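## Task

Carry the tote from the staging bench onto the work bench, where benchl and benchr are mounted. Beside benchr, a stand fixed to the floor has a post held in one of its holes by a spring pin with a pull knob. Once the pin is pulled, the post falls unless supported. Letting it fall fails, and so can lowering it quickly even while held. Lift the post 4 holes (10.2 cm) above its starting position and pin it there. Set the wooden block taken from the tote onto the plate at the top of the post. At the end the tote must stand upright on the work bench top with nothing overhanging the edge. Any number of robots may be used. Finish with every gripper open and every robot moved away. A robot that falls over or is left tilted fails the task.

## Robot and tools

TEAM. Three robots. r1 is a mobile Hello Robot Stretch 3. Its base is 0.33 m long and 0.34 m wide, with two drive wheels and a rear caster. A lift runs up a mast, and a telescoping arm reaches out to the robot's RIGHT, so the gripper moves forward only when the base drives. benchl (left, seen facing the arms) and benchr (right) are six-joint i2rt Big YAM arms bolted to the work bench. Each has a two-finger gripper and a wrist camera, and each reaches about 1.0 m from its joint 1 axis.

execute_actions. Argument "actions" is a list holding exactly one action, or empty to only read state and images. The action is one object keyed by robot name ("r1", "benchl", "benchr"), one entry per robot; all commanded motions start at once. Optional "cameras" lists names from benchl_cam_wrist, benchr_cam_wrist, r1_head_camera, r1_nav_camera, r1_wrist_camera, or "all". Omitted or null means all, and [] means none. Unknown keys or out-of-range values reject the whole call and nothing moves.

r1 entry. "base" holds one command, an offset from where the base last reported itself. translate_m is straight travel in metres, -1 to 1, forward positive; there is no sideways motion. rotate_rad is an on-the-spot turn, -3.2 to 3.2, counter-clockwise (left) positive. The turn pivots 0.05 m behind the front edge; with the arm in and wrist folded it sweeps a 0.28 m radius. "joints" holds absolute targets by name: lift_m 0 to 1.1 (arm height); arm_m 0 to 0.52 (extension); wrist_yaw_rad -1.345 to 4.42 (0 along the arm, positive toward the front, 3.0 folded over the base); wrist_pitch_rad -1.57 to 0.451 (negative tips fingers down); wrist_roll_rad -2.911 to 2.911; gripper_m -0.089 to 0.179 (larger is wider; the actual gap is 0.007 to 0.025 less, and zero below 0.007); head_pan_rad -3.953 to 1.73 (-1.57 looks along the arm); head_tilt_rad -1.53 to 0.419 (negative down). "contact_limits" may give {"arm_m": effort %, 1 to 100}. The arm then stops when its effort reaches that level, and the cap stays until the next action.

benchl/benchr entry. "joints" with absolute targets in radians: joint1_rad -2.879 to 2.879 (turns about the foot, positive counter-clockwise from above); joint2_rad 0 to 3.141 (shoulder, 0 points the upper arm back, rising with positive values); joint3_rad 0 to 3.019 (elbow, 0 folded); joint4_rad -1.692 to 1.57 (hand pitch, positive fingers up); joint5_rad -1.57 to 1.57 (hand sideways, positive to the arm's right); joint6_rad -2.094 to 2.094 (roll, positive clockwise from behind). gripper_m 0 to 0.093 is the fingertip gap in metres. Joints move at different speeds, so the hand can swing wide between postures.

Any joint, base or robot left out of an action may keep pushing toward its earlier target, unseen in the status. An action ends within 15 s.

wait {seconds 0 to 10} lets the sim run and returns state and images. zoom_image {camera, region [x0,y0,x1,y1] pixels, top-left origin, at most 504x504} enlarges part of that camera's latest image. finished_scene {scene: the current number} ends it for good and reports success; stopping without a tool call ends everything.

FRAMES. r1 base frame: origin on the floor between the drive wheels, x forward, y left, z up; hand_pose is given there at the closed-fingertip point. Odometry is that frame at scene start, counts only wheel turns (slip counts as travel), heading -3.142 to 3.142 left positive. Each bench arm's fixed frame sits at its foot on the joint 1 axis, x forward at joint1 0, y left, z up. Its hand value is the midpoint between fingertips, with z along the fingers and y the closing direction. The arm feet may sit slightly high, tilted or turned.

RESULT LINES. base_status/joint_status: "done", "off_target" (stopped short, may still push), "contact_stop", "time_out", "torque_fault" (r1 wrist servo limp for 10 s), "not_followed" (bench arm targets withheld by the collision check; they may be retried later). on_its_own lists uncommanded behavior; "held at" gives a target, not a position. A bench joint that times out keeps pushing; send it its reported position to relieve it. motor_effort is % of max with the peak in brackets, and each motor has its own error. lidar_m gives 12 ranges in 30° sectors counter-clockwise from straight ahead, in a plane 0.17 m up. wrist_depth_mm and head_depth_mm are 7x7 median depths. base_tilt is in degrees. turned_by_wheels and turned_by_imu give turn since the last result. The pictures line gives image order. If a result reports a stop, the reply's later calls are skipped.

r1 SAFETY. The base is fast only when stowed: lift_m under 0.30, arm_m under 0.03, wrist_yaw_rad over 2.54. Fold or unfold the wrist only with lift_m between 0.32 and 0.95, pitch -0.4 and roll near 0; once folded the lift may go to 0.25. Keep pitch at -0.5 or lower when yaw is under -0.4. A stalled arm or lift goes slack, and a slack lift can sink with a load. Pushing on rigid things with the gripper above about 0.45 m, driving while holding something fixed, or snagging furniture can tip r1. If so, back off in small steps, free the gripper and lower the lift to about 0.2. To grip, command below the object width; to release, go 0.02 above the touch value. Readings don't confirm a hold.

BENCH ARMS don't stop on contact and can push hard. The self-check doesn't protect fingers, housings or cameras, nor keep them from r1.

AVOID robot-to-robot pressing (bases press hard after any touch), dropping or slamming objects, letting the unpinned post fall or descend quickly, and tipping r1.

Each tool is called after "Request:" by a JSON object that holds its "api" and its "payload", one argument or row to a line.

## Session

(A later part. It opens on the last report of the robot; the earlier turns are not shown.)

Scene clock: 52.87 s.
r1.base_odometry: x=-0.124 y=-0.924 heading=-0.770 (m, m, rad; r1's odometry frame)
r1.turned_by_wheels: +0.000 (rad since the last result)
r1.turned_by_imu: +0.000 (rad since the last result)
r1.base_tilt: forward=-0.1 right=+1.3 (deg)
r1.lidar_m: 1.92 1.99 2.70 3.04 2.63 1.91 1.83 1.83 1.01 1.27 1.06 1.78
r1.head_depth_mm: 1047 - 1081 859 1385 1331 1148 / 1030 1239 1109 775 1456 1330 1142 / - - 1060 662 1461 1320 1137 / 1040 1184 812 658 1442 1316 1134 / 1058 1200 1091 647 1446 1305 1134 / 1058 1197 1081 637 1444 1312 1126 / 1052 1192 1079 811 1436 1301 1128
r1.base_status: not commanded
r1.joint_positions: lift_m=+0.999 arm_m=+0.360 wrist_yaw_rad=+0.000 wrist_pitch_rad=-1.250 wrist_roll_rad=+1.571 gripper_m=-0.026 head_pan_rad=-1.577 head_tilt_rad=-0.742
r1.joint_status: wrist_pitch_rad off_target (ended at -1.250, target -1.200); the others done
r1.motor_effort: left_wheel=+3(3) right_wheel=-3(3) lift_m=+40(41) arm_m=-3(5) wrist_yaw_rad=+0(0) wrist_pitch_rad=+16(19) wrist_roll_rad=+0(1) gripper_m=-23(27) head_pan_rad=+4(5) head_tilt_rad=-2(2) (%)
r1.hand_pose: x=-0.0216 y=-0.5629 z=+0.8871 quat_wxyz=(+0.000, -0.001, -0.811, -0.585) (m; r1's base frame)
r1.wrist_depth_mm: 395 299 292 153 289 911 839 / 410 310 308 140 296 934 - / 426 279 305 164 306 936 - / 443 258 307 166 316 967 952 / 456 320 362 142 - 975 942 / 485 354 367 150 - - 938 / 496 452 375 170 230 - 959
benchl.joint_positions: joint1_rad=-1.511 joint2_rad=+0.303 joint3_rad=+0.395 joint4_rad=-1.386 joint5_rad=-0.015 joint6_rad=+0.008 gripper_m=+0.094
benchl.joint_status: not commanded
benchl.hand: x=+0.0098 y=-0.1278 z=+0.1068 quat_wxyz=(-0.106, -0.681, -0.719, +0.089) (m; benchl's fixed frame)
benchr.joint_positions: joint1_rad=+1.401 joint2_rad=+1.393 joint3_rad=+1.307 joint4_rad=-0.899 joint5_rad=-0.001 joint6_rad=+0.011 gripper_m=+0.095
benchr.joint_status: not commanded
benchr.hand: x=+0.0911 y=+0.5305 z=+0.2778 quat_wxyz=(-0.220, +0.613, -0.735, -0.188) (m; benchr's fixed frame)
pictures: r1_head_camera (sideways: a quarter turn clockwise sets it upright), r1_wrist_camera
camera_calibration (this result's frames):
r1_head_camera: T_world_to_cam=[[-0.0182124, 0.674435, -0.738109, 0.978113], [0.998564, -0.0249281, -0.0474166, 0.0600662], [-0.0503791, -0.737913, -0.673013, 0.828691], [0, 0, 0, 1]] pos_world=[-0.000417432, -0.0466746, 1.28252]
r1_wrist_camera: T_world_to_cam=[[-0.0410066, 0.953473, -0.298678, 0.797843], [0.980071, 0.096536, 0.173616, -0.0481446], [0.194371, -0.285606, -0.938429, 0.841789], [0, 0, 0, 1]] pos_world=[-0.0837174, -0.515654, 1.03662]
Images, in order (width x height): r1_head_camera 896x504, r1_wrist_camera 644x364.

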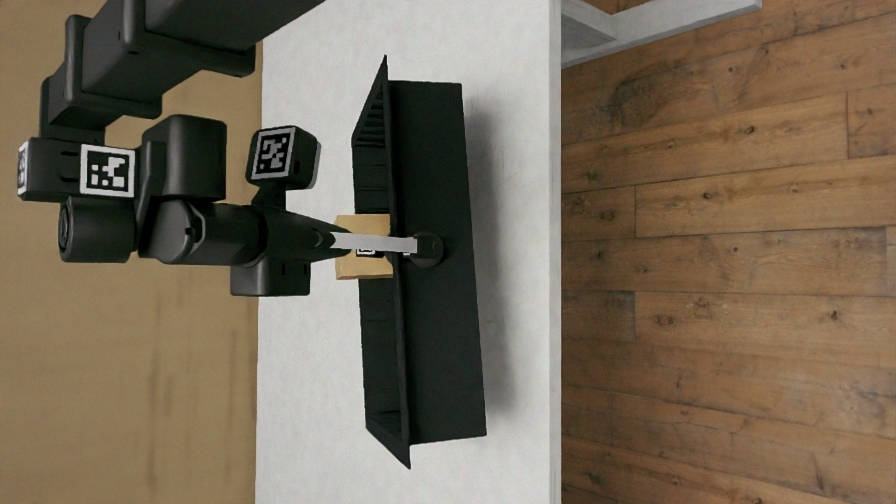

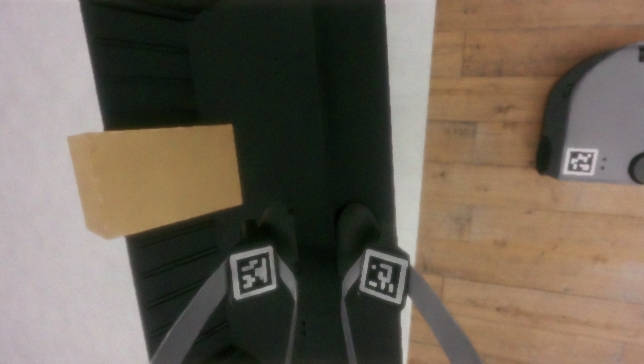

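Request:
{"api": "execute_actions", "payload": {
  "actions": [
    {"r1":{"joints":{"lift_m":1.09,"arm_m":0.05,"head_tilt_rad":-1.1}}}
  ],
  "cameras": ["r1_head_camera"]
}}

Request:
{"api": "execute_actions", "payload": {
  "actions": [
    {"r1":{"base":{"rotate_rad":1.64}}}
  ],
  "cameras": ["r1_wrist_camera"]
}}

Request:
{"api": "execute_actions", "payload": {
  "actions": [
    {"r1":{"base":{"translate_m":1}}}
  ],
  "cameras": ["r1_wrist_camera"]
}}

Request:
{"api": "execute_actions", "payload": {
  "actions": [
    {"r1":{"base":{"translate_m":1}}}
  ],
  "cameras": []
}}

Request:
{"api": "execute_actions", "payload": {
  "actions": [
    {"r1":{"base":{"translate_m":0.28}}}
  ],
  "cameras": []
}}

Request:
{"api": "execute_actions", "payload": {
  "actions": [
    {"r1":{"base":{"rotate_rad":1.5},"joints":{"head_tilt_rad":-0.8}}}
  ],
  "cameras": ["r1_head_camera","r1_nav_camera","r1_wrist_camera"]
}}

Scene clock: 58.10 s.
r1.base_odometry: x=-0.124 y=-0.924 heading=-0.770 (m, m, rad; r1's odometry frame)
r1.turned_by_wheels: +0.000 (rad since the last result)
r1.turned_by_imu: +0.000 (rad since the last result)
r1.base_tilt: forward=+0.0 right=+1.3 (deg)
r1.lidar_m: 1.92 1.98 2.69 3.05 2.63 1.91 1.83 1.82 1.00 1.27 1.05 1.78
r1.head_depth_mm: 965 - 370 401 1313 1192 1093 / - 562 570 393 1309 1191 1092 / - - 456 387 1304 1216 - / - - 498 387 1300 1209 - / 987 - 559 373 1295 1182 1080 / 930 798 547 365 1289 1177 1076 / 923 796 538 359 1280 1164 1071
r1.base_status: not commanded
r1.joint_positions: lift_m=+1.089 arm_m=+0.050 wrist_yaw_rad=+0.000 wrist_pitch_rad=-1.252 wrist_roll_rad=+1.571 gripper_m=-0.023 head_pan_rad=-1.577 head_tilt_rad=-1.087
r1.joint_status: all done
r1.on_its_own: gripper_m is held at -0.024, not at your -0.030, by its stall guard, which is not easing now
r1.motor_effort: left_wheel=+3(3) right_wheel=-3(3) lift_m=+40(42) arm_m=-3(2) wrist_yaw_rad=+0(0) wrist_pitch_rad=+16(16) wrist_roll_rad=+0(0) gripper_m=-21(23) head_pan_rad=+4(5) head_tilt_rad=-4(18) (%)
r1.hand_pose: x=-0.0216 y=-0.2525 z=+0.9770 quat_wxyz=(+0.000, -0.001, -0.810, -0.586) (m; r1's base frame)
r1.wrist_depth_mm: 523 300 297 154 - 963 918 / 534 318 313 156 - - 958 / 554 298 306 164 - - 966 / 576 258 305 166 - - 983 / 600 323 365 145 - - - / 635 570 369 149 - - - / 655 606 375 182 229 - -
benchl.joint_positions: joint1_rad=-1.511 joint2_rad=+0.303 joint3_rad=+0.395 joint4_rad=-1.386 joint5_rad=-0.015 joint6_rad=+0.008 gripper_m=+0.094
benchl.joint_status: not commanded
benchl.hand: x=+0.0098 y=-0.1278 z=+0.1068 quat_wxyz=(-0.106, -0.681, -0.719, +0.089) (m; benchl's fixed frame)
benchr.joint_positions: joint1_rad=+1.401 joint2_rad=+1.393 joint3_rad=+1.307 joint4_rad=-0.899 joint5_rad=-0.001 joint6_rad=+0.011 gripper_m=+0.095
benchr.joint_status: not commanded
benchr.hand: x=+0.0911 y=+0.5305 z=+0.2778 quat_wxyz=(-0.220, +0.613, -0.735, -0.188) (m; benchr's fixed frame)
pictures: r1_head_camera (sideways: a quarter turn clockwise sets it upright)
camera_calibration (this result's frames):
r1_head_camera: T_world_to_cam=[[-0.016953, 0.884121, -0.46695, 0.624813], [0.998667, -0.00779471, -0.051016, 0.0647292], [-0.048744, -0.467192, -0.882811, 1.10146], [0, 0, 0, 1]] pos_world=[-0.000360761, -0.0373109, 1.26744]
Images, in order (width x height): r1_head_camera 896x504.

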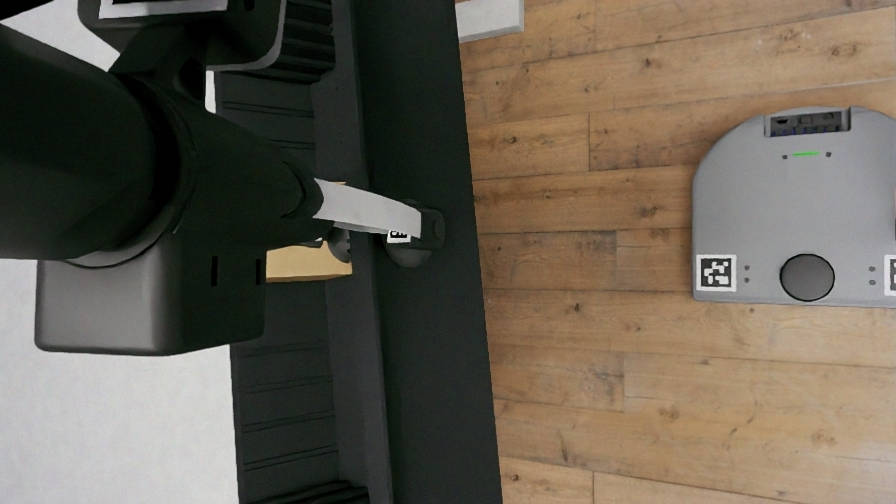

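Scene clock: 61.70 s.
r1.base_odometry: x=-0.124 y=-0.924 heading=+0.870 (m, m, rad; r1's odometry frame)
r1.turned_by_wheels: +1.640 (rad since the last result)
r1.turned_by_imu: +1.643 (rad since the last result)
r1.base_tilt: forward=-0.1 right=+1.3 (deg)
r1.lidar_m: 3.14 2.43 1.87 1.83 1.69 1.01 1.27 1.05 1.94 1.92 2.04 2.93
r1.head_depth_mm: 1805 - 369 399 1317 1199 1096 / - 561 568 392 1309 1192 1086 / - - 446 387 1306 1217 - / - - 499 387 1300 1218 - / 1763 - 558 373 1289 1175 1077 / 1889 1839 550 367 1294 1170 1077 / 1885 1843 540 361 1286 1168 1073
r1.base_status: done
r1.joint_positions: lift_m=+1.089 arm_m=+0.050 wrist_yaw_rad=+0.000 wrist_pitch_rad=-1.252 wrist_roll_rad=+1.571 gripper_m=-0.023 head_pan_rad=-1.577 head_tilt_rad=-1.087
r1.joint_status: not commanded
r1.on_its_own: gripper_m is held at -0.024, not at your -0.030, by its stall guard, which is not easing now
r1.motor_effort: left_wheel=-4(7) right_wheel=+4(9) lift_m=+40(40) arm_m=-3(3) wrist_yaw_rad=+0(0) wrist_pitch_rad=+16(16) wrist_roll_rad=-1(0) gripper_m=-22(21) head_pan_rad=+4(5) head_tilt_rad=-4(4) (%)
r1.hand_pose: x=-0.0215 y=-0.2525 z=+0.9770 quat_wxyz=(+0.000, +0.000, -0.810, -0.586) (m; r1's base frame)
r1.wrist_depth_mm: - 301 298 153 - 998 913 / - 319 314 153 - - 929 / - 280 307 163 - - 929 / - 256 310 166 - - 966 / - 325 372 145 - - - / - - 366 150 - - - / - - 376 183 228 - -
benchl.joint_positions: joint1_rad=-1.511 joint2_rad=+0.303 joint3_rad=+0.395 joint4_rad=-1.386 joint5_rad=-0.015 joint6_rad=+0.008 gripper_m=+0.094
benchl.joint_status: not commanded
benchl.hand: x=+0.0098 y=-0.1278 z=+0.1068 quat_wxyz=(-0.106, -0.681, -0.719, +0.089) (m; benchl's fixed frame)
benchr.joint_positions: joint1_rad=+1.401 joint2_rad=+1.393 joint3_rad=+1.307 joint4_rad=-0.899 joint5_rad=-0.001 joint6_rad=+0.011 gripper_m=+0.095
benchr.joint_status: not commanded
benchr.hand: x=+0.0911 y=+0.5305 z=+0.2778 quat_wxyz=(-0.220, +0.613, -0.735, -0.188) (m; benchr's fixed frame)
pictures: r1_wrist_camera
camera_calibration (this result's frames):
r1_wrist_camera: T_world_to_cam=[[-0.0414733, 0.953983, -0.296977, 0.527151], [0.980042, 0.0966792, 0.173699, -0.0937788], [0.194418, -0.283846, -0.938953, 1.01578], [0, 0, 0, 1]] pos_world=[-0.0837149, -0.205503, 1.12661]
Images, in order (width x height): r1_wrist_camera 644x364.

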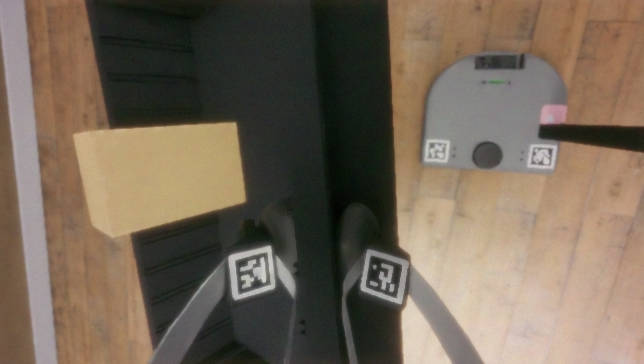

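Scene clock: 73.57 s.
r1.base_odometry: x=+0.521 y=-0.160 heading=+0.870 (m, m, rad; r1's odometry frame)
r1.turned_by_wheels: +0.000 (rad since the last result)
r1.turned_by_imu: -0.002 (rad since the last result)
r1.base_tilt: forward=-0.1 right=+1.3 (deg)
r1.lidar_m: 2.10 2.19 1.81 1.77 1.87 1.90 2.27 1.97 2.02 1.98 2.10 2.09
r1.head_depth_mm: 1874 - 370 400 1316 1191 1094 / - 562 573 393 1305 1191 1090 / - - 456 388 1300 1210 - / - - 499 387 1304 1212 - / 1829 - 558 372 1296 1180 1079 / 1937 1828 548 366 1290 1173 1075 / 1962 1862 540 359 1279 1169 1072
r1.base_status: done
r1.joint_positions: lift_m=+1.089 arm_m=+0.050 wrist_yaw_rad=+0.000 wrist_pitch_rad=-1.252 wrist_roll_rad=+1.571 gripper_m=-0.023 head_pan_rad=-1.577 head_tilt_rad=-1.087
r1.joint_status: not commanded
r1.on_its_own: gripper_m is held at -0.024, not at your -0.030, by its stall guard, which is not easing now
r1.motor_effort: left_wheel=-4(4) right_wheel=+4(8) lift_m=+40(40) arm_m=-3(3) wrist_yaw_rad=+0(0) wrist_pitch_rad=+17(16) wrist_roll_rad=+0(0) gripper_m=-21(21) head_pan_rad=+4(4) head_tilt_rad=-4(4) (%)
r1.hand_pose: x=-0.0215 y=-0.2525 z=+0.9770 quat_wxyz=(+0.000, +0.000, -0.810, -0.586) (m; r1's base frame)
r1.wrist_depth_mm: - 304 293 154 - - 921 / - 318 311 155 - - 931 / - 302 307 164 - - 957 / - 257 307 167 - - 972 / - 326 365 145 - - 985 / - - 371 151 - - - / - - 380 182 227 - -
benchl.joint_positions: joint1_rad=-1.511 joint2_rad=+0.303 joint3_rad=+0.395 joint4_rad=-1.386 joint5_rad=-0.015 joint6_rad=+0.008 gripper_m=+0.094
benchl.joint_status: not commanded
benchl.hand: x=+0.0098 y=-0.1278 z=+0.1068 quat_wxyz=(-0.106, -0.681, -0.719, +0.089) (m; benchl's fixed frame)
benchr.joint_positions: joint1_rad=+1.401 joint2_rad=+1.393 joint3_rad=+1.307 joint4_rad=-0.899 joint5_rad=-0.001 joint6_rad=+0.011 gripper_m=+0.095
benchr.joint_status: not commanded
benchr.hand: x=+0.0911 y=+0.5305 z=+0.2778 quat_wxyz=(-0.220, +0.613, -0.735, -0.188) (m; benchr's fixed frame)
pictures: r1_wrist_camera
camera_calibration (this result's frames):
r1_wrist_camera: T_world_to_cam=[[-0.0414738, 0.953983, -0.296977, 0.527151], [0.980042, 0.0966797, 0.173699, -0.0937787], [0.194418, -0.283846, -0.938953, 1.01578], [0, 0, 0, 1]] pos_world=[-0.0837149, -0.205503, 1.12661]
Images, in order (width x height): r1_wrist_camera 644x364.

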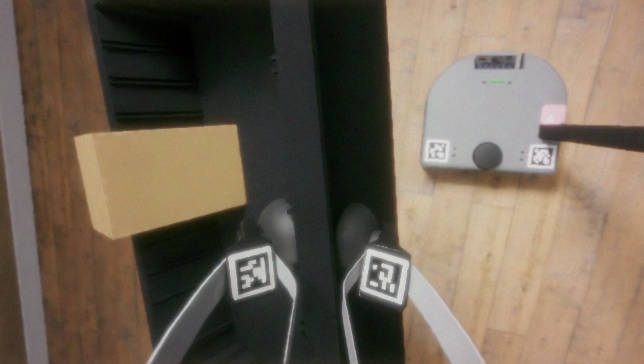

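Scene clock: 85.43 s.
r1.base_odometry: x=+1.166 y=+0.604 heading=+0.870 (m, m, rad; r1's odometry frame)
r1.turned_by_wheels: +0.000 (rad since the last result)
r1.turned_by_imu: -0.002 (rad since the last result)
r1.base_tilt: forward=+0.0 right=+1.3 (deg)
r1.lidar_m: 1.48 1.27 1.73 1.70 1.80 2.59 2.87 2.74 2.09 2.05 1.98 1.15
r1.head_depth_mm: 1932 - 370 400 1314 1195 1090 / - 562 572 393 1302 1196 1090 / - - 456 388 1307 1215 - / - - 498 386 1301 1210 - / 1893 - 558 372 1291 1178 1071 / 2018 1844 548 365 1293 1172 1073 / 1989 1824 539 359 1286 1170 1068
r1.base_status: done
r1.joint_positions: lift_m=+1.089 arm_m=+0.050 wrist_yaw_rad=+0.000 wrist_pitch_rad=-1.252 wrist_roll_rad=+1.571 gripper_m=-0.023 head_pan_rad=-1.577 head_tilt_rad=-1.087
r1.joint_status: not commanded
r1.on_its_own: gripper_m is held at -0.024, not at your -0.030, by its stall guard, which is not easing now
r1.motor_effort: left_wheel=-3(5) right_wheel=+3(8) lift_m=+40(40) arm_m=-3(4) wrist_yaw_rad=+0(0) wrist_pitch_rad=+16(17) wrist_roll_rad=+0(0) gripper_m=-22(21) head_pan_rad=+4(4) head_tilt_rad=-4(4) (%)
r1.hand_pose: x=-0.0215 y=-0.2525 z=+0.9770 quat_wxyz=(+0.000, +0.000, -0.810, -0.586) (m; r1's base frame)
r1.wrist_depth_mm: - 303 297 154 - 968 928 / - 317 314 156 - - 907 / - 303 307 157 - - 992 / - 258 310 166 - - - / - 329 365 145 - - - / - - 366 151 - - - / - - 376 183 229 - -
benchl.joint_positions: joint1_rad=-1.511 joint2_rad=+0.303 joint3_rad=+0.395 joint4_rad=-1.386 joint5_rad=-0.015 joint6_rad=+0.008 gripper_m=+0.094
benchl.joint_status: not commanded
benchl.hand: x=+0.0098 y=-0.1278 z=+0.1068 quat_wxyz=(-0.106, -0.681, -0.719, +0.089) (m; benchl's fixed frame)
benchr.joint_positions: joint1_rad=+1.401 joint2_rad=+1.393 joint3_rad=+1.307 joint4_rad=-0.899 joint5_rad=-0.001 joint6_rad=+0.011 gripper_m=+0.095
benchr.joint_status: not commanded
benchr.hand: x=+0.0911 y=+0.5305 z=+0.2778 quat_wxyz=(-0.220, +0.613, -0.735, -0.188) (m; benchr's fixed frame)
pictures: none
No camera images: the call's "cameras" was empty. Leave "cameras" out to get every camera's image.

Scene clock: 90.10 s.
r1.base_odometry: x=+1.347 y=+0.818 heading=+0.870 (m, m, rad; r1's odometry frame)
r1.turned_by_wheels: +0.000 (rad since the last result)
r1.turned_by_imu: -0.001 (rad since the last result)
r1.base_tilt: forward=+0.0 right=+1.3 (deg)
r1.lidar_m: 1.20 1.04 1.72 1.68 1.78 2.56 3.16 2.76 2.11 2.07 1.19 0.91
r1.head_depth_mm: 1944 - 370 400 1316 1195 1095 / - 562 573 393 1312 1194 1088 / - - 456 388 1301 1215 - / - - 499 387 1301 1210 - / 1888 - 557 372 1287 1178 1076 / 1997 1850 548 366 1285 1175 1076 / 1991 1843 541 359 1282 1169 1069
r1.base_status: done
r1.joint_positions: lift_m=+1.089 arm_m=+0.050 wrist_yaw_rad=+0.000 wrist_pitch_rad=-1.252 wrist_roll_rad=+1.571 gripper_m=-0.023 head_pan_rad=-1.577 head_tilt_rad=-1.087
r1.joint_status: not commanded
r1.on_its_own: gripper_m is held at -0.024, not at your -0.030, by its stall guard, which is not easing now
r1.motor_effort: left_wheel=-3(6) right_wheel=+3(8) lift_m=+40(40) arm_m=-3(3) wrist_yaw_rad=+0(0) wrist_pitch_rad=+17(16) wrist_roll_rad=+0(0) gripper_m=-22(22) head_pan_rad=+5(4) head_tilt_rad=-4(4) (%)
r1.hand_pose: x=-0.0215 y=-0.2525 z=+0.9770 quat_wxyz=(+0.000, +0.000, -0.810, -0.586) (m; r1's base frame)
r1.wrist_depth_mm: - 304 298 154 - 956 910 / - 317 314 156 - - 933 / - 304 306 156 - - 969 / - 256 308 167 - - - / - 330 371 146 - - - / - - 365 152 - - - / - - 376 182 229 - -
benchl.joint_positions: joint1_rad=-1.511 joint2_rad=+0.303 joint3_rad=+0.395 joint4_rad=-1.386 joint5_rad=-0.015 joint6_rad=+0.008 gripper_m=+0.094
benchl.joint_status: not commanded
benchl.hand: x=+0.0098 y=-0.1278 z=+0.1068 quat_wxyz=(-0.106, -0.681, -0.719, +0.089) (m; benchl's fixed frame)
benchr.joint_positions: joint1_rad=+1.401 joint2_rad=+1.393 joint3_rad=+1.307 joint4_rad=-0.899 joint5_rad=-0.001 joint6_rad=+0.011 gripper_m=+0.095
benchr.joint_status: not commanded
benchr.hand: x=+0.0911 y=+0.5305 z=+0.2778 quat_wxyz=(-0.220, +0.613, -0.735, -0.188) (m; benchr's fixed frame)
pictures: none
No camera images: the call's "cameras" was empty. Leave "cameras" out to get every camera's image.

Scene clock: 93.47 s.
r1.base_odometry: x=+1.347 y=+0.818 heading=+2.369 (m, m, rad; r1's odometry frame)
r1.turned_by_wheels: +1.500 (rad since the last result)
r1.turned_by_imu: +1.503 (rad since the last result)
r1.base_tilt: forward=+0.0 right=+1.3 (deg)
r1.lidar_m: 1.68 1.75 2.39 3.13 2.92 2.14 2.07 1.19 0.91 1.20 1.04 1.71
r1.head_depth_mm: - - - - 375 1240 1127 / - - - 606 368 1262 1126 / - - - - 366 1230 1123 / 994 1164 - - 354 1223 1120 / 816 1157 1061 585 356 1203 1116 / 832 1146 979 578 351 1193 1107 / 1009 1140 948 569 346 362 1109
r1.base_status: done
r1.joint_positions: lift_m=+1.089 arm_m=+0.050 wrist_yaw_rad=+0.000 wrist_pitch_rad=-1.252 wrist_roll_rad=+1.571 gripper_m=-0.023 head_pan_rad=-1.577 head_tilt_rad=-0.804
r1.joint_status: all done
r1.on_its_own: gripper_m is held at -0.024, not at your -0.030, by its stall guard, which is not easing now
r1.motor_effort: left_wheel=-4(8) right_wheel=+4(8) lift_m=+40(40) arm_m=-3(3) wrist_yaw_rad=+0(0) wrist_pitch_rad=+16(16) wrist_roll_rad=+0(0) gripper_m=-21(22) head_pan_rad=+4(4) head_tilt_rad=+1(14) (%)
r1.hand_pose: x=-0.0215 y=-0.2525 z=+0.9770 quat_wxyz=(+0.000, +0.000, -0.810, -0.586) (m; r1's base frame)
r1.wrist_depth_mm: 504 302 293 153 - 978 914 / 525 319 318 155 - - 944 / 538 277 306 164 - - 986 / 581 256 307 166 - - - / 599 326 366 144 - - - / 638 562 369 152 - - - / 639 599 378 183 231 - -
benchl.joint_positions: joint1_rad=-1.511 joint2_rad=+0.303 joint3_rad=+0.395 joint4_rad=-1.386 joint5_rad=-0.015 joint6_rad=+0.008 gripper_m=+0.094
benchl.joint_status: not commanded
benchl.hand: x=+0.0098 y=-0.1278 z=+0.1068 quat_wxyz=(-0.106, -0.681, -0.719, +0.089) (m; benchl's fixed frame)
benchr.joint_positions: joint1_rad=+1.401 joint2_rad=+1.393 joint3_rad=+1.307 joint4_rad=-0.899 joint5_rad=-0.001 joint6_rad=+0.011 gripper_m=+0.095
benchr.joint_status: not commanded
benchr.hand: x=+0.0911 y=+0.5305 z=+0.2778 quat_wxyz=(-0.220, +0.613, -0.735, -0.188) (m; benchr's fixed frame)
pictures: r1_head_camera (sideways: a quarter turn clockwise sets it upright), r1_nav_camera (sideways: a quarter turn counterclockwise sets it upright), r1_wrist_camera
camera_calibration (this result's frames):
r1_head_camera: T_world_to_cam=[[-0.017955, 0.718681, -0.695108, 0.922072], [0.998582, -0.0219542, -0.0484926, 0.061463], [-0.0501112, -0.694993, -0.717268, 0.886249], [0, 0, 0, 1]] pos_world=[-0.000409087, -0.0453887, 1.2796]
r1_nav_camera: T_world_to_cam=[[-0.0507281, -0.734562, 0.676643, -0.831154], [-0.998419, 0.0537252, -0.0165278, 0.0766829], [-0.024212, -0.676411, -0.736126, 0.9149], [0, 0, 0, 1]] pos_world=[0.0565504, 0.00419438, 1.23714]
r1_wrist_camera: T_world_to_cam=[[-0.0414756, 0.953983, -0.296977, 0.52715], [0.980042, 0.0966813, 0.173699, -0.0937777], [0.194418, -0.283846, -0.938953, 1.01578], [0, 0, 0, 1]] pos_world=[-0.0837149, -0.205502, 1.12661]
Images, in order (width x height): r1_head_camera 896x504, r1_nav_camera 672x504, r1_wrist_camera 644x364.

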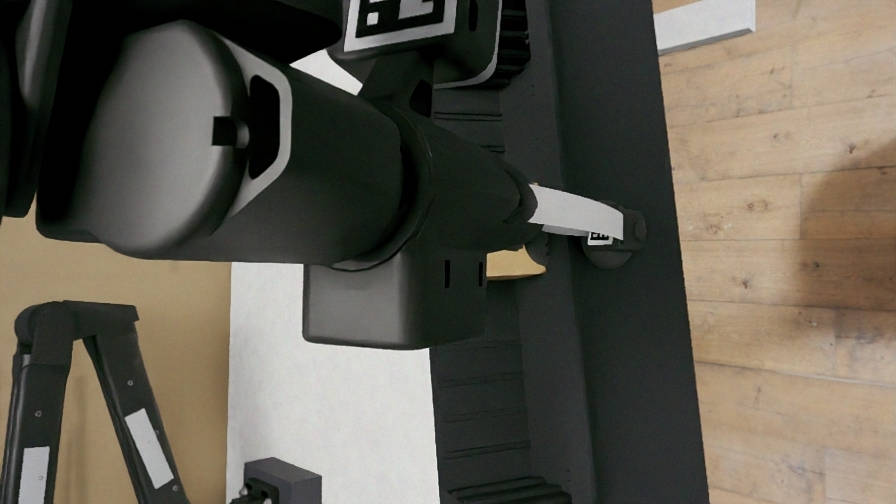

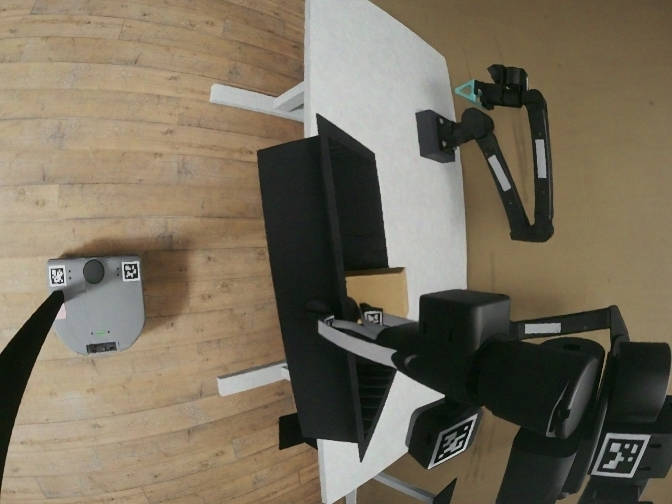

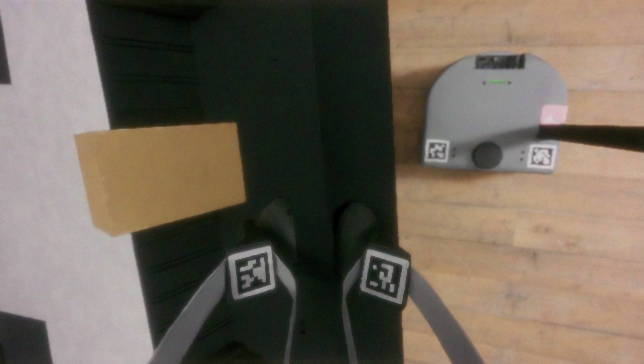

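Request:
{"api": "execute_actions", "payload": {
  "actions": [
    {"r1":{"joints":{"lift_m":1.02,"arm_m":0.33}}}
  ],
  "cameras": []
}}

Request:
{"api": "execute_actions", "payload": {
  "actions": [
    {"r1":{"joints":{"lift_m":0.915,"arm_m":0.395,"wrist_pitch_rad":-1.5}}}
  ],
  "cameras": ["r1_head_camera"]
}}

Request:
{"api": "execute_actions", "payload": {
  "actions": [
    {"r1":{"joints":{"gripper_m":0.09}}}
  ],
  "cameras": []
}}

Request:
{"api": "execute_actions", "payload": {
  "actions": [
    {"r1":{"joints":{"lift_m":1.02}}}
  ],
  "cameras": []
}}

Request:
{"api": "execute_actions", "payload": {
  "actions": [
    {"r1":{"base":{"translate_m":-0.95},"joints":{"arm_m":0,"head_tilt_rad":-0.6}},"benchr":{"joints":{"joint1_rad":-0.5,"joint2_rad":1.0,"joint3_rad":1.1,"joint4_rad":-1.1}}}
  ],
  "cameras": ["r1_head_camera","r1_nav_camera","benchr_cam_wrist"]
}}

Scene clock: 97.97 s.
r1.base_odometry: x=+1.347 y=+0.818 heading=+2.369 (m, m, rad; r1's odometry frame)
r1.turned_by_wheels: +0.000 (rad since the last result)
r1.turned_by_imu: +0.000 (rad since the last result)
r1.base_tilt: forward=-0.1 right=+1.4 (deg)
r1.lidar_m: 1.68 1.75 2.40 3.13 2.92 2.15 2.07 1.19 0.92 1.20 1.04 1.70
r1.head_depth_mm: - 1185 1010 801 1370 1267 1126 / 763 932 822 735 1406 1291 1121 / - - 836 728 1402 1287 1117 / 1012 - 759 727 1394 1282 1118 / 814 1151 989 721 1381 1273 1109 / 830 1147 985 603 1389 1264 1112 / 1009 1132 948 759 1377 1268 1105
r1.base_status: not commanded
r1.joint_positions: lift_m=+1.020 arm_m=+0.330 wrist_yaw_rad=+0.000 wrist_pitch_rad=-1.253 wrist_roll_rad=+1.571 gripper_m=-0.023 head_pan_rad=-1.577 head_tilt_rad=-0.804
r1.joint_status: all done
r1.on_its_own: gripper_m is held at -0.024, not at your -0.030, by its stall guard, which is not easing now
r1.motor_effort: left_wheel=-4(4) right_wheel=+4(4) lift_m=+20(31) arm_m=+3(4) wrist_yaw_rad=+0(0) wrist_pitch_rad=+17(17) wrist_roll_rad=+0(0) gripper_m=-21(22) head_pan_rad=+4(4) head_tilt_rad=+1(1) (%)
r1.hand_pose: x=-0.0215 y=-0.5315 z=+0.9079 quat_wxyz=(+0.000, +0.000, -0.810, -0.587) (m; r1's base frame)
r1.wrist_depth_mm: 353 303 295 154 303 898 871 / 416 317 314 156 307 932 - / 452 302 311 157 317 972 - / 477 257 306 167 324 999 953 / 492 330 367 144 340 - 974 / 515 456 365 151 349 - 999 / 533 487 373 183 228 - -
benchl.joint_positions: joint1_rad=-1.511 joint2_rad=+0.303 joint3_rad=+0.395 joint4_rad=-1.386 joint5_rad=-0.015 joint6_rad=+0.008 gripper_m=+0.094
benchl.joint_status: not commanded
benchl.hand: x=+0.0098 y=-0.1278 z=+0.1068 quat_wxyz=(-0.106, -0.681, -0.719, +0.089) (m; benchl's fixed frame)
benchr.joint_positions: joint1_rad=+1.401 joint2_rad=+1.393 joint3_rad=+1.307 joint4_rad=-0.899 joint5_rad=-0.001 joint6_rad=+0.011 gripper_m=+0.095
benchr.joint_status: not commanded
benchr.hand: x=+0.0911 y=+0.5305 z=+0.2778 quat_wxyz=(-0.220, +0.613, -0.735, -0.188) (m; benchr's fixed frame)
pictures: none
No camera images: the call's "cameras" was empty. Leave "cameras" out to get every camera's image.

Scene clock: 99.77 s.
r1.base_odometry: x=+1.347 y=+0.818 heading=+2.369 (m, m, rad; r1's odometry frame)
r1.turned_by_wheels: +0.000 (rad since the last result)
r1.turned_by_imu: +0.000 (rad since the last result)
r1.base_tilt: forward=-0.1 right=+1.3 (deg)
r1.lidar_m: 1.68 1.75 2.40 3.12 2.92 2.15 2.07 1.19 0.91 1.20 1.04 1.71
r1.head_depth_mm: 1012 1141 - - 1383 1286 1120 / 787 - 898 733 1412 1282 1126 / 995 - 903 733 1398 1284 1118 / 1013 1165 - 727 1396 1287 1122 / 814 1159 885 724 1387 1274 1112 / 830 1146 880 711 1387 1268 1109 / 1008 1139 950 757 1370 1263 1105
r1.base_status: not commanded
r1.joint_positions: lift_m=+0.915 arm_m=+0.395 wrist_yaw_rad=+0.000 wrist_pitch_rad=-1.506 wrist_roll_rad=+1.571 gripper_m=-0.023 head_pan_rad=-1.577 head_tilt_rad=-0.803
r1.joint_status: all done
r1.on_its_own: gripper_m is held at -0.024, not at your -0.030, by its stall guard, which is not easing now
r1.motor_effort: left_wheel=-3(5) right_wheel=+4(5) lift_m=+16(17) arm_m=+3(3) wrist_yaw_rad=+0(0) wrist_pitch_rad=+2(16) wrist_roll_rad=+0(0) gripper_m=-15(21) head_pan_rad=+5(4) head_tilt_rad=+1(1) (%)
r1.hand_pose: x=-0.0215 y=-0.5317 z=+0.7969 quat_wxyz=(+0.000, +0.000, -0.729, -0.684) (m; r1's base frame)
r1.wrist_depth_mm: 217 213 211 128 220 917 904 / 224 222 217 132 225 - 938 / 229 227 224 136 232 - - / 220 237 232 140 240 - 989 / 217 245 240 143 246 - - / 254 253 249 149 - - - / 265 261 257 155 267 - -
benchl.joint_positions: joint1_rad=-1.511 joint2_rad=+0.303 joint3_rad=+0.395 joint4_rad=-1.386 joint5_rad=-0.015 joint6_rad=+0.008 gripper_m=+0.094
benchl.joint_status: not commanded
benchl.hand: x=+0.0098 y=-0.1278 z=+0.1068 quat_wxyz=(-0.106, -0.681, -0.719, +0.089) (m; benchl's fixed frame)
benchr.joint_positions: joint1_rad=+1.401 joint2_rad=+1.393 joint3_rad=+1.307 joint4_rad=-0.899 joint5_rad=-0.001 joint6_rad=+0.011 gripper_m=+0.095
benchr.joint_status: not commanded
benchr.hand: x=+0.0911 y=+0.5305 z=+0.2778 quat_wxyz=(-0.220, +0.613, -0.735, -0.188) (m; benchr's fixed frame)
pictures: r1_head_camera (sideways: a quarter turn clockwise sets it upright)
camera_calibration (this result's frames):
r1_head_camera: T_world_to_cam=[[-0.0179567, 0.718417, -0.695381, 0.922427], [0.998582, -0.0219725, -0.0484865, 0.0614551], [-0.0501128, -0.695266, -0.717004, 0.885905], [0, 0, 0, 1]] pos_world=[-0.000409133, -0.0453971, 1.27962]
Images, in order (width x height): r1_head_camera 896x504.

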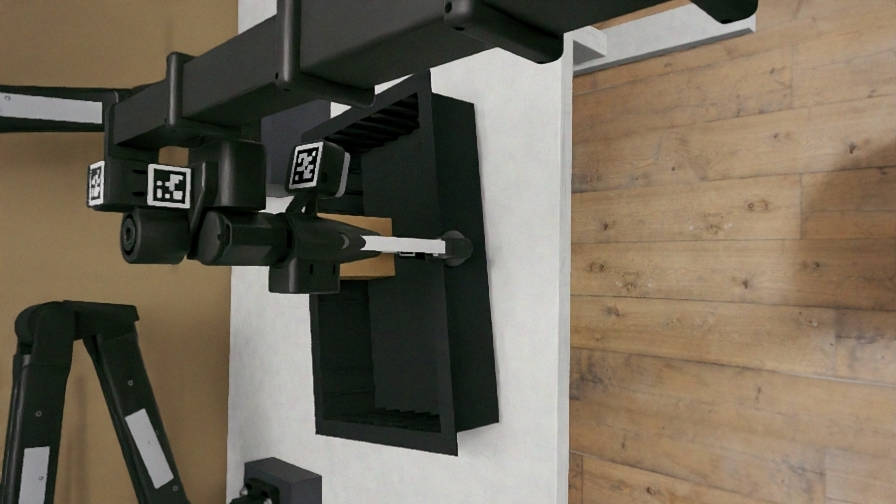

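Scene clock: 101.40 s.
r1.base_odometry: x=+1.347 y=+0.818 heading=+2.369 (m, m, rad; r1's odometry frame)
r1.turned_by_wheels: +0.000 (rad since the last result)
r1.turned_by_imu: +0.000 (rad since the last result)
r1.base_tilt: forward=+0.0 right=+1.3 (deg)
r1.lidar_m: 1.68 1.75 2.40 3.13 2.92 2.14 2.07 1.19 0.91 1.20 1.04 1.71
r1.head_depth_mm: 1015 1144 - - 1380 1289 1126 / 790 - 924 732 1408 1288 1125 / 995 - 893 730 1391 1285 1119 / 1013 1157 - 728 1389 1275 1115 / 815 1156 873 779 1382 1279 1114 / 833 1149 982 722 1383 1263 1106 / 1010 1137 947 739 1376 1264 1108
r1.base_status: not commanded
r1.joint_positions: lift_m=+0.915 arm_m=+0.395 wrist_yaw_rad=+0.000 wrist_pitch_rad=-1.485 wrist_roll_rad=+1.571 gripper_m=+0.090 head_pan_rad=-1.577 head_tilt_rad=-0.803
r1.joint_status: all done
r1.motor_effort: left_wheel=-3(3) right_wheel=+4(4) lift_m=+16(16) arm_m=+2(3) wrist_yaw_rad=+0(0) wrist_pitch_rad=-5(5) wrist_roll_rad=+0(0) gripper_m=+2(81) head_pan_rad=+5(4) head_tilt_rad=+1(1) (%)
r1.hand_pose: x=-0.0215 y=-0.5372 z=+0.7968 quat_wxyz=(+0.000, +0.000, -0.736, -0.677) (m; r1's base frame)
r1.wrist_depth_mm: 222 220 216 210 215 907 884 / 229 225 221 217 221 - - / 234 233 229 225 228 - - / 192 238 236 230 234 987 982 / 191 246 242 240 147 - 968 / 253 258 251 246 151 - - / 251 269 262 256 260 - -
benchl.joint_positions: joint1_rad=-1.511 joint2_rad=+0.303 joint3_rad=+0.395 joint4_rad=-1.386 joint5_rad=-0.015 joint6_rad=+0.008 gripper_m=+0.094
benchl.joint_status: not commanded
benchl.hand: x=+0.0098 y=-0.1278 z=+0.1068 quat_wxyz=(-0.106, -0.681, -0.719, +0.089) (m; benchl's fixed frame)
benchr.joint_positions: joint1_rad=+1.401 joint2_rad=+1.393 joint3_rad=+1.307 joint4_rad=-0.899 joint5_rad=-0.001 joint6_rad=+0.011 gripper_m=+0.095
benchr.joint_status: not commanded
benchr.hand: x=+0.0911 y=+0.5305 z=+0.2778 quat_wxyz=(-0.220, +0.613, -0.735, -0.188) (m; benchr's fixed frame)
pictures: none
No camera images: the call's "cameras" was empty. Leave "cameras" out to get every camera's image.

Scene clock: 103.20 s.
r1.base_odometry: x=+1.347 y=+0.818 heading=+2.369 (m, m, rad; r1's odometry frame)
r1.turned_by_wheels: +0.000 (rad since the last result)
r1.turned_by_imu: +0.000 (rad since the last result)
r1.base_tilt: forward=+0.0 right=+1.3 (deg)
r1.lidar_m: 1.68 1.75 2.40 3.13 2.92 2.14 2.07 1.19 0.91 1.20 1.04 1.70
r1.head_depth_mm: - 1190 1010 800 1372 1274 1127 / 788 917 926 629 1408 1288 1125 / - 1104 922 619 1406 1287 1128 / 1011 - 891 613 1406 1272 1116 / 816 1156 989 600 1386 1276 1114 / 829 1152 981 590 1376 1277 1112 / 1010 1142 946 735 1381 1262 1101
r1.base_status: not commanded
r1.joint_positions: lift_m=+1.019 arm_m=+0.395 wrist_yaw_rad=+0.000 wrist_pitch_rad=-1.484 wrist_roll_rad=+1.571 gripper_m=+0.090 head_pan_rad=-1.577 head_tilt_rad=-0.803
r1.joint_status: all done
r1.motor_effort: left_wheel=-4(4) right_wheel=+4(4) lift_m=+38(40) arm_m=+2(2) wrist_yaw_rad=+0(0) wrist_pitch_rad=-5(5) wrist_roll_rad=+0(1) gripper_m=+0(2) head_pan_rad=+4(5) head_tilt_rad=+1(1) (%)
r1.hand_pose: x=-0.0215 y=-0.5377 z=+0.9007 quat_wxyz=(+0.000, +0.000, -0.737, -0.676) (m; r1's base frame)
r1.wrist_depth_mm: 325 290 281 235 313 997 - / 337 294 293 243 321 - - / 344 266 297 253 265 - - / 358 234 297 265 222 - - / 377 240 318 275 150 - - / 391 379 341 286 154 - - / 401 327 360 301 236 - -
benchl.joint_positions: joint1_rad=-1.511 joint2_rad=+0.303 joint3_rad=+0.395 joint4_rad=-1.386 joint5_rad=-0.015 joint6_rad=+0.008 gripper_m=+0.094
benchl.joint_status: not commanded
benchl.hand: x=+0.0098 y=-0.1278 z=+0.1068 quat_wxyz=(-0.106, -0.681, -0.719, +0.089) (m; benchl's fixed frame)
benchr.joint_positions: joint1_rad=+1.401 joint2_rad=+1.393 joint3_rad=+1.307 joint4_rad=-0.899 joint5_rad=-0.001 joint6_rad=+0.011 gripper_m=+0.095
benchr.joint_status: not commanded
benchr.hand: x=+0.0911 y=+0.5305 z=+0.2778 quat_wxyz=(-0.220, +0.613, -0.735, -0.188) (m; benchr's fixed frame)
pictures: none
No camera images: the call's "cameras" was empty. Leave "cameras" out to get every camera's image.

Scene clock: 113.77 s.
r1.base_odometry: x=+2.027 y=+0.155 heading=+2.369 (m, m, rad; r1's odometry frame)
r1.turned_by_wheels: +0.000 (rad since the last result)
r1.turned_by_imu: +0.001 (rad since the last result)
r1.base_tilt: forward=-0.1 right=+1.3 (deg)
r1.lidar_m: 2.63 2.74 3.41 3.11 1.59 1.16 1.12 1.16 1.24 0.81 0.87 1.70
r1.head_depth_mm: 983 1096 1186 - - - - / 984 1091 1229 - - - - / 980 1091 1233 - - - - / 982 1094 1226 1366 1606 1457 - / 985 1088 1184 1364 1558 1349 - / 981 1088 1224 1400 1589 1420 1192 / 977 1083 1211 1047 1584 1307 1183
r1.base_status: done
r1.joint_positions: lift_m=+1.019 arm_m=+0.001 wrist_yaw_rad=+0.000 wrist_pitch_rad=-1.494 wrist_roll_rad=+1.571 gripper_m=+0.090 head_pan_rad=-1.577 head_tilt_rad=-0.606
r1.joint_status: all done
joint sent to its limit — the command would take r1.arm_m past its lower limit, so that joint was sent only as far as its limit.
r1.motor_effort: left_wheel=-3(7) right_wheel=+3(4) lift_m=+36(38) arm_m=-3(4) wrist_yaw_rad=+0(0) wrist_pitch_rad=-2(5) wrist_roll_rad=+0(0) gripper_m=+0(1) head_pan_rad=+4(4) head_tilt_rad=+2(14) (%)
r1.hand_pose: x=-0.0215 y=-0.1417 z=+0.9008 quat_wxyz=(+0.000, +0.000, -0.734, -0.680) (m; r1's base frame)
r1.wrist_depth_mm: - - - - - 994 985 / - - - - - 986 999 / - - - - - - - / - - - - - - - / - - - - - - - / - - - - - - - / 808 - - - - - -
benchl.joint_positions: joint1_rad=-1.511 joint2_rad=+0.303 joint3_rad=+0.395 joint4_rad=-1.386 joint5_rad=-0.015 joint6_rad=+0.008 gripper_m=+0.094
benchl.joint_status: not commanded
benchl.hand: x=+0.0098 y=-0.1278 z=+0.1068 quat_wxyz=(-0.106, -0.681, -0.719, +0.089) (m; benchl's fixed frame)
benchr.joint_positions: joint1_rad=-0.499 joint2_rad=+0.998 joint3_rad=+1.108 joint4_rad=-1.093 joint5_rad=-0.001 joint6_rad=+0.009 gripper_m=+0.095
benchr.joint_status: all done
benchr.hand: x=+0.3421 y=-0.1869 z=+0.3227 quat_wxyz=(-0.281, -0.240, -0.926, +0.070) (m; benchr's fixed frame)
pictures: benchr_cam_wrist, r1_head_camera (sideways: a quarter turn clockwise sets it upright), r1_nav_camera (sideways: a quarter turn counterclockwise sets it upright)
camera_calibration (this result's frames):
benchr_cam_wrist: T_world_to_cam=[[-0.483896, -0.875121, -0.00279169, 0.00316354], [-0.874704, 0.483561, 0.0325807, 0.38481], [-0.0271621, 0.0182075, -0.999465, 0.457267], [0, 0, 0, 1]] pos_world=[0.350546, -0.191636, 0.444494]
r1_head_camera: T_world_to_cam=[[-0.0188659, 0.56801, -0.822805, 1.08852], [0.998527, -0.0311684, -0.0444115, 0.0561623], [-0.0508717, -0.822431, -0.566586, 0.690248], [0, 0, 0, 1]] pos_world=[-0.000429595, -0.0488591, 1.28922]
r1_nav_camera: T_world_to_cam=[[-0.049837, -0.587204, 0.807903, -1.00224], [-0.998444, 0.0495373, -0.025586, 0.0884812], [-0.0249972, -0.807922, -0.58876, 0.723221], [0, 0, 0, 1]] pos_world=[0.0564735, -0.00859571, 1.23778]
Images, in order (width x height): benchr_cam_wrist 504x504, r1_head_camera 896x504, r1_nav_camera 672x504.

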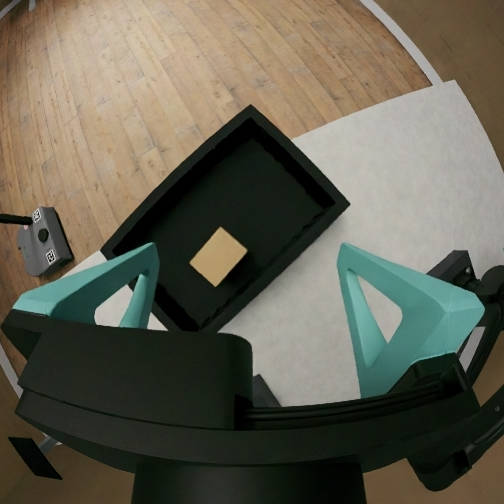

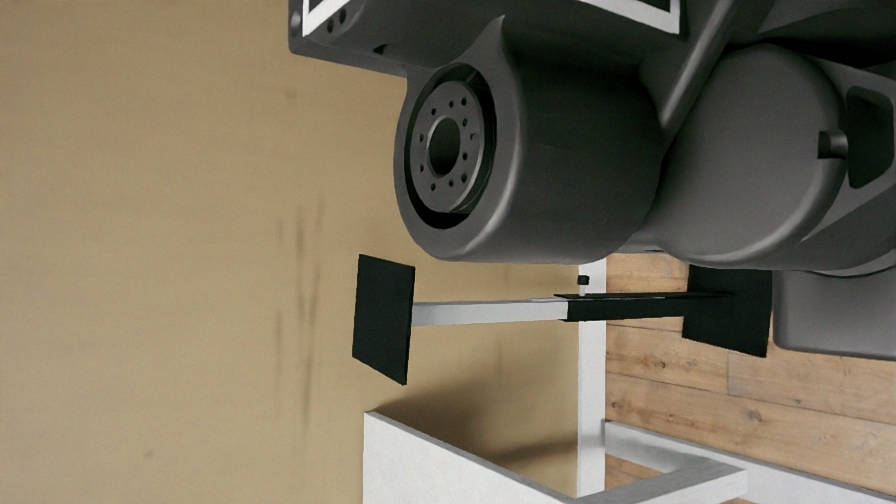

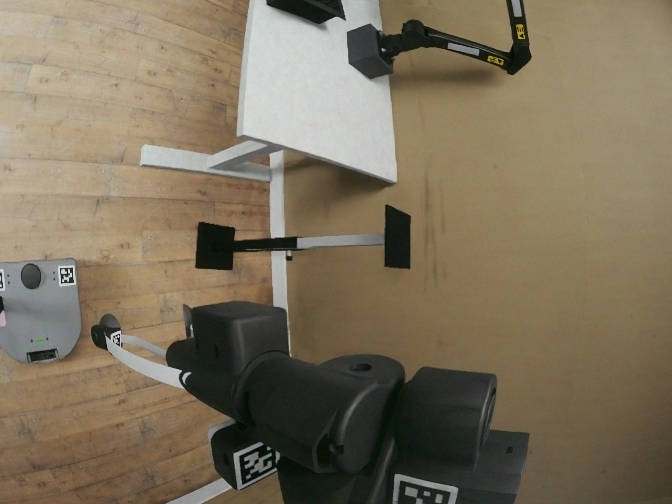

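Request:
{"api": "execute_actions", "payload": {
  "actions": [
    {"r1":{"joints":{"lift_m":0.36,"wrist_pitch_rad":0,"arm_m":0.25,"gripper_m":0.08,"head_tilt_rad":-0.8}},"benchr":{"joints":{"joint1_rad":-0.627,"joint2_rad":1.37,"joint3_rad":0.96,"joint4_rad":-1.14,"joint6_rad":0.72}}}
  ],
  "cameras": ["r1_head_camera","r1_wrist_camera","benchr_cam_wrist"]
}}

Scene clock: 124.57 s.
r1.base_odometry: x=+2.027 y=+0.155 heading=+2.369 (m, m, rad; r1's odometry frame)
r1.turned_by_wheels: +0.000 (rad since the last result)
r1.turned_by_imu: +0.000 (rad since the last result)
r1.base_tilt: forward=-0.1 right=+1.3 (deg)
r1.lidar_m: 2.64 2.74 3.38 3.11 1.58 1.16 1.12 1.16 1.24 0.81 0.87 1.71
r1.head_depth_mm: 1007 1158 1353 1630 1531 1300 1134 / 1008 1157 1358 1636 1521 1297 1128 / 1008 1158 1358 1634 1521 1322 1127 / 1005 1152 1354 1634 1522 1236 1119 / 1005 1105 1320 1541 1417 1282 1113 / 1009 1150 1358 1624 1500 1279 1106 / 1006 1148 1034 1573 1392 1253 1107
r1.base_status: not commanded
r1.joint_positions: lift_m=+0.361 arm_m=+0.250 wrist_yaw_rad=+0.000 wrist_pitch_rad=-0.023 wrist_roll_rad=+1.571 gripper_m=+0.080 head_pan_rad=-1.577 head_tilt_rad=-0.790
r1.joint_status: all done
r1.motor_effort: left_wheel=-3(3) right_wheel=+3(3) lift_m=+14(37) arm_m=+3(4) wrist_yaw_rad=+0(0) wrist_pitch_rad=+7(5) wrist_roll_rad=+0(0) gripper_m=+0(47) head_pan_rad=+4(4) head_tilt_rad=-3(16) (%)
r1.hand_pose: x=-0.0214 y=-0.6503 z=+0.4691 quat_wxyz=(+0.000, +0.000, -1.000, -0.012) (m; r1's base frame)
r1.wrist_depth_mm: 643 655 660 667 684 683 523 / 660 672 683 701 711 711 526 / 669 698 709 711 737 735 516 / 706 717 733 742 760 748 525 / 356 362 367 355 383 368 377 / 757 753 803 787 813 680 493 / 783 608 801 834 862 691 517
benchl.joint_positions: joint1_rad=-1.511 joint2_rad=+0.303 joint3_rad=+0.395 joint4_rad=-1.386 joint5_rad=-0.015 joint6_rad=+0.008 gripper_m=+0.094
benchl.joint_status: not commanded
benchl.hand: x=+0.0098 y=-0.1278 z=+0.1068 quat_wxyz=(-0.106, -0.681, -0.719, +0.089) (m; benchl's fixed frame)
benchr.joint_positions: joint1_rad=-0.630 joint2_rad=+1.378 joint3_rad=+0.963 joint4_rad=-1.134 joint5_rad=-0.001 joint6_rad=+0.709 gripper_m=+0.095
benchr.joint_status: all done
benchr.hand: x=+0.2993 y=-0.2188 z=+0.1153 quat_wxyz=(-0.011, -0.621, -0.784, -0.001) (m; benchr's fixed frame)
pictures: benchr_cam_wrist, r1_head_camera (sideways: a quarter turn clockwise sets it upright), r1_wrist_camera
camera_calibration (this result's frames):
benchr_cam_wrist: T_world_to_cam=[[-0.972753, -0.23149, -0.0128068, 0.242272], [-0.197606, 0.798941, 0.568018, 0.174274], [-0.121259, 0.555072, -0.822916, 0.374682], [0, 0, 0, 1]] pos_world=[0.315542, -0.291127, 0.212444]
r1_head_camera: T_world_to_cam=[[-0.018018, 0.709193, -0.704784, 0.934682], [0.998578, -0.0226017, -0.048272, 0.0611767], [-0.0501635, -0.704652, -0.707777, 0.873906], [0, 0, 0, 1]] pos_world=[-0.000410498, -0.0456866, 1.28023]
r1_wrist_camera: T_world_to_cam=[[-0.0424211, 0.0398528, -0.998305, 0.490308], [0.979891, 0.196653, -0.0337882, 0.195101], [0.194973, -0.979663, -0.0473937, -0.444709], [0, 0, 0, 1]] pos_world=[-0.0836722, -0.493573, 0.474992]
Images, in order (width x height): benchr_cam_wrist 504x504, r1_head_camera 896x504, r1_wrist_camera 644x364.

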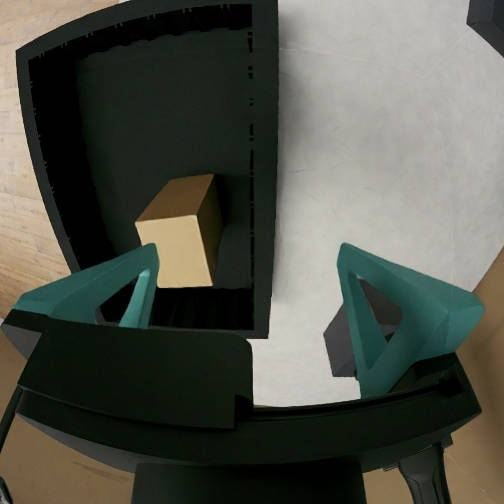

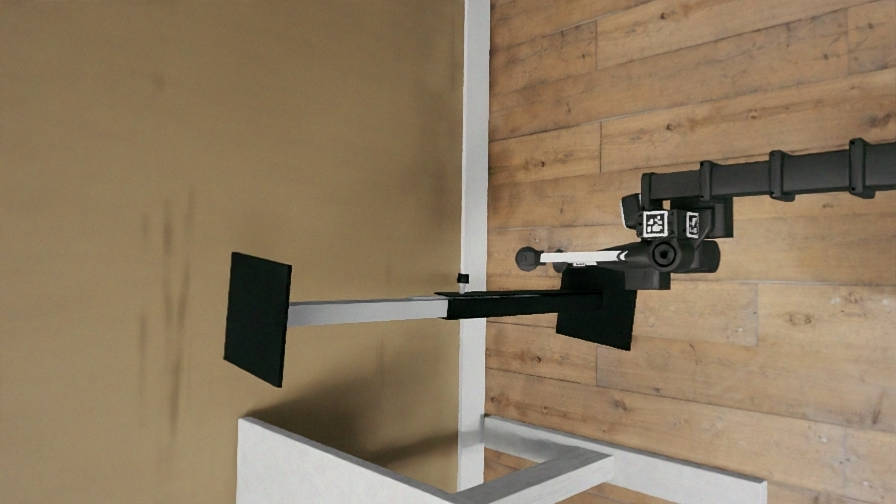

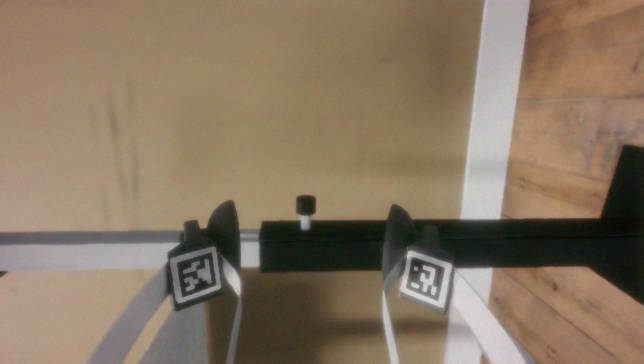

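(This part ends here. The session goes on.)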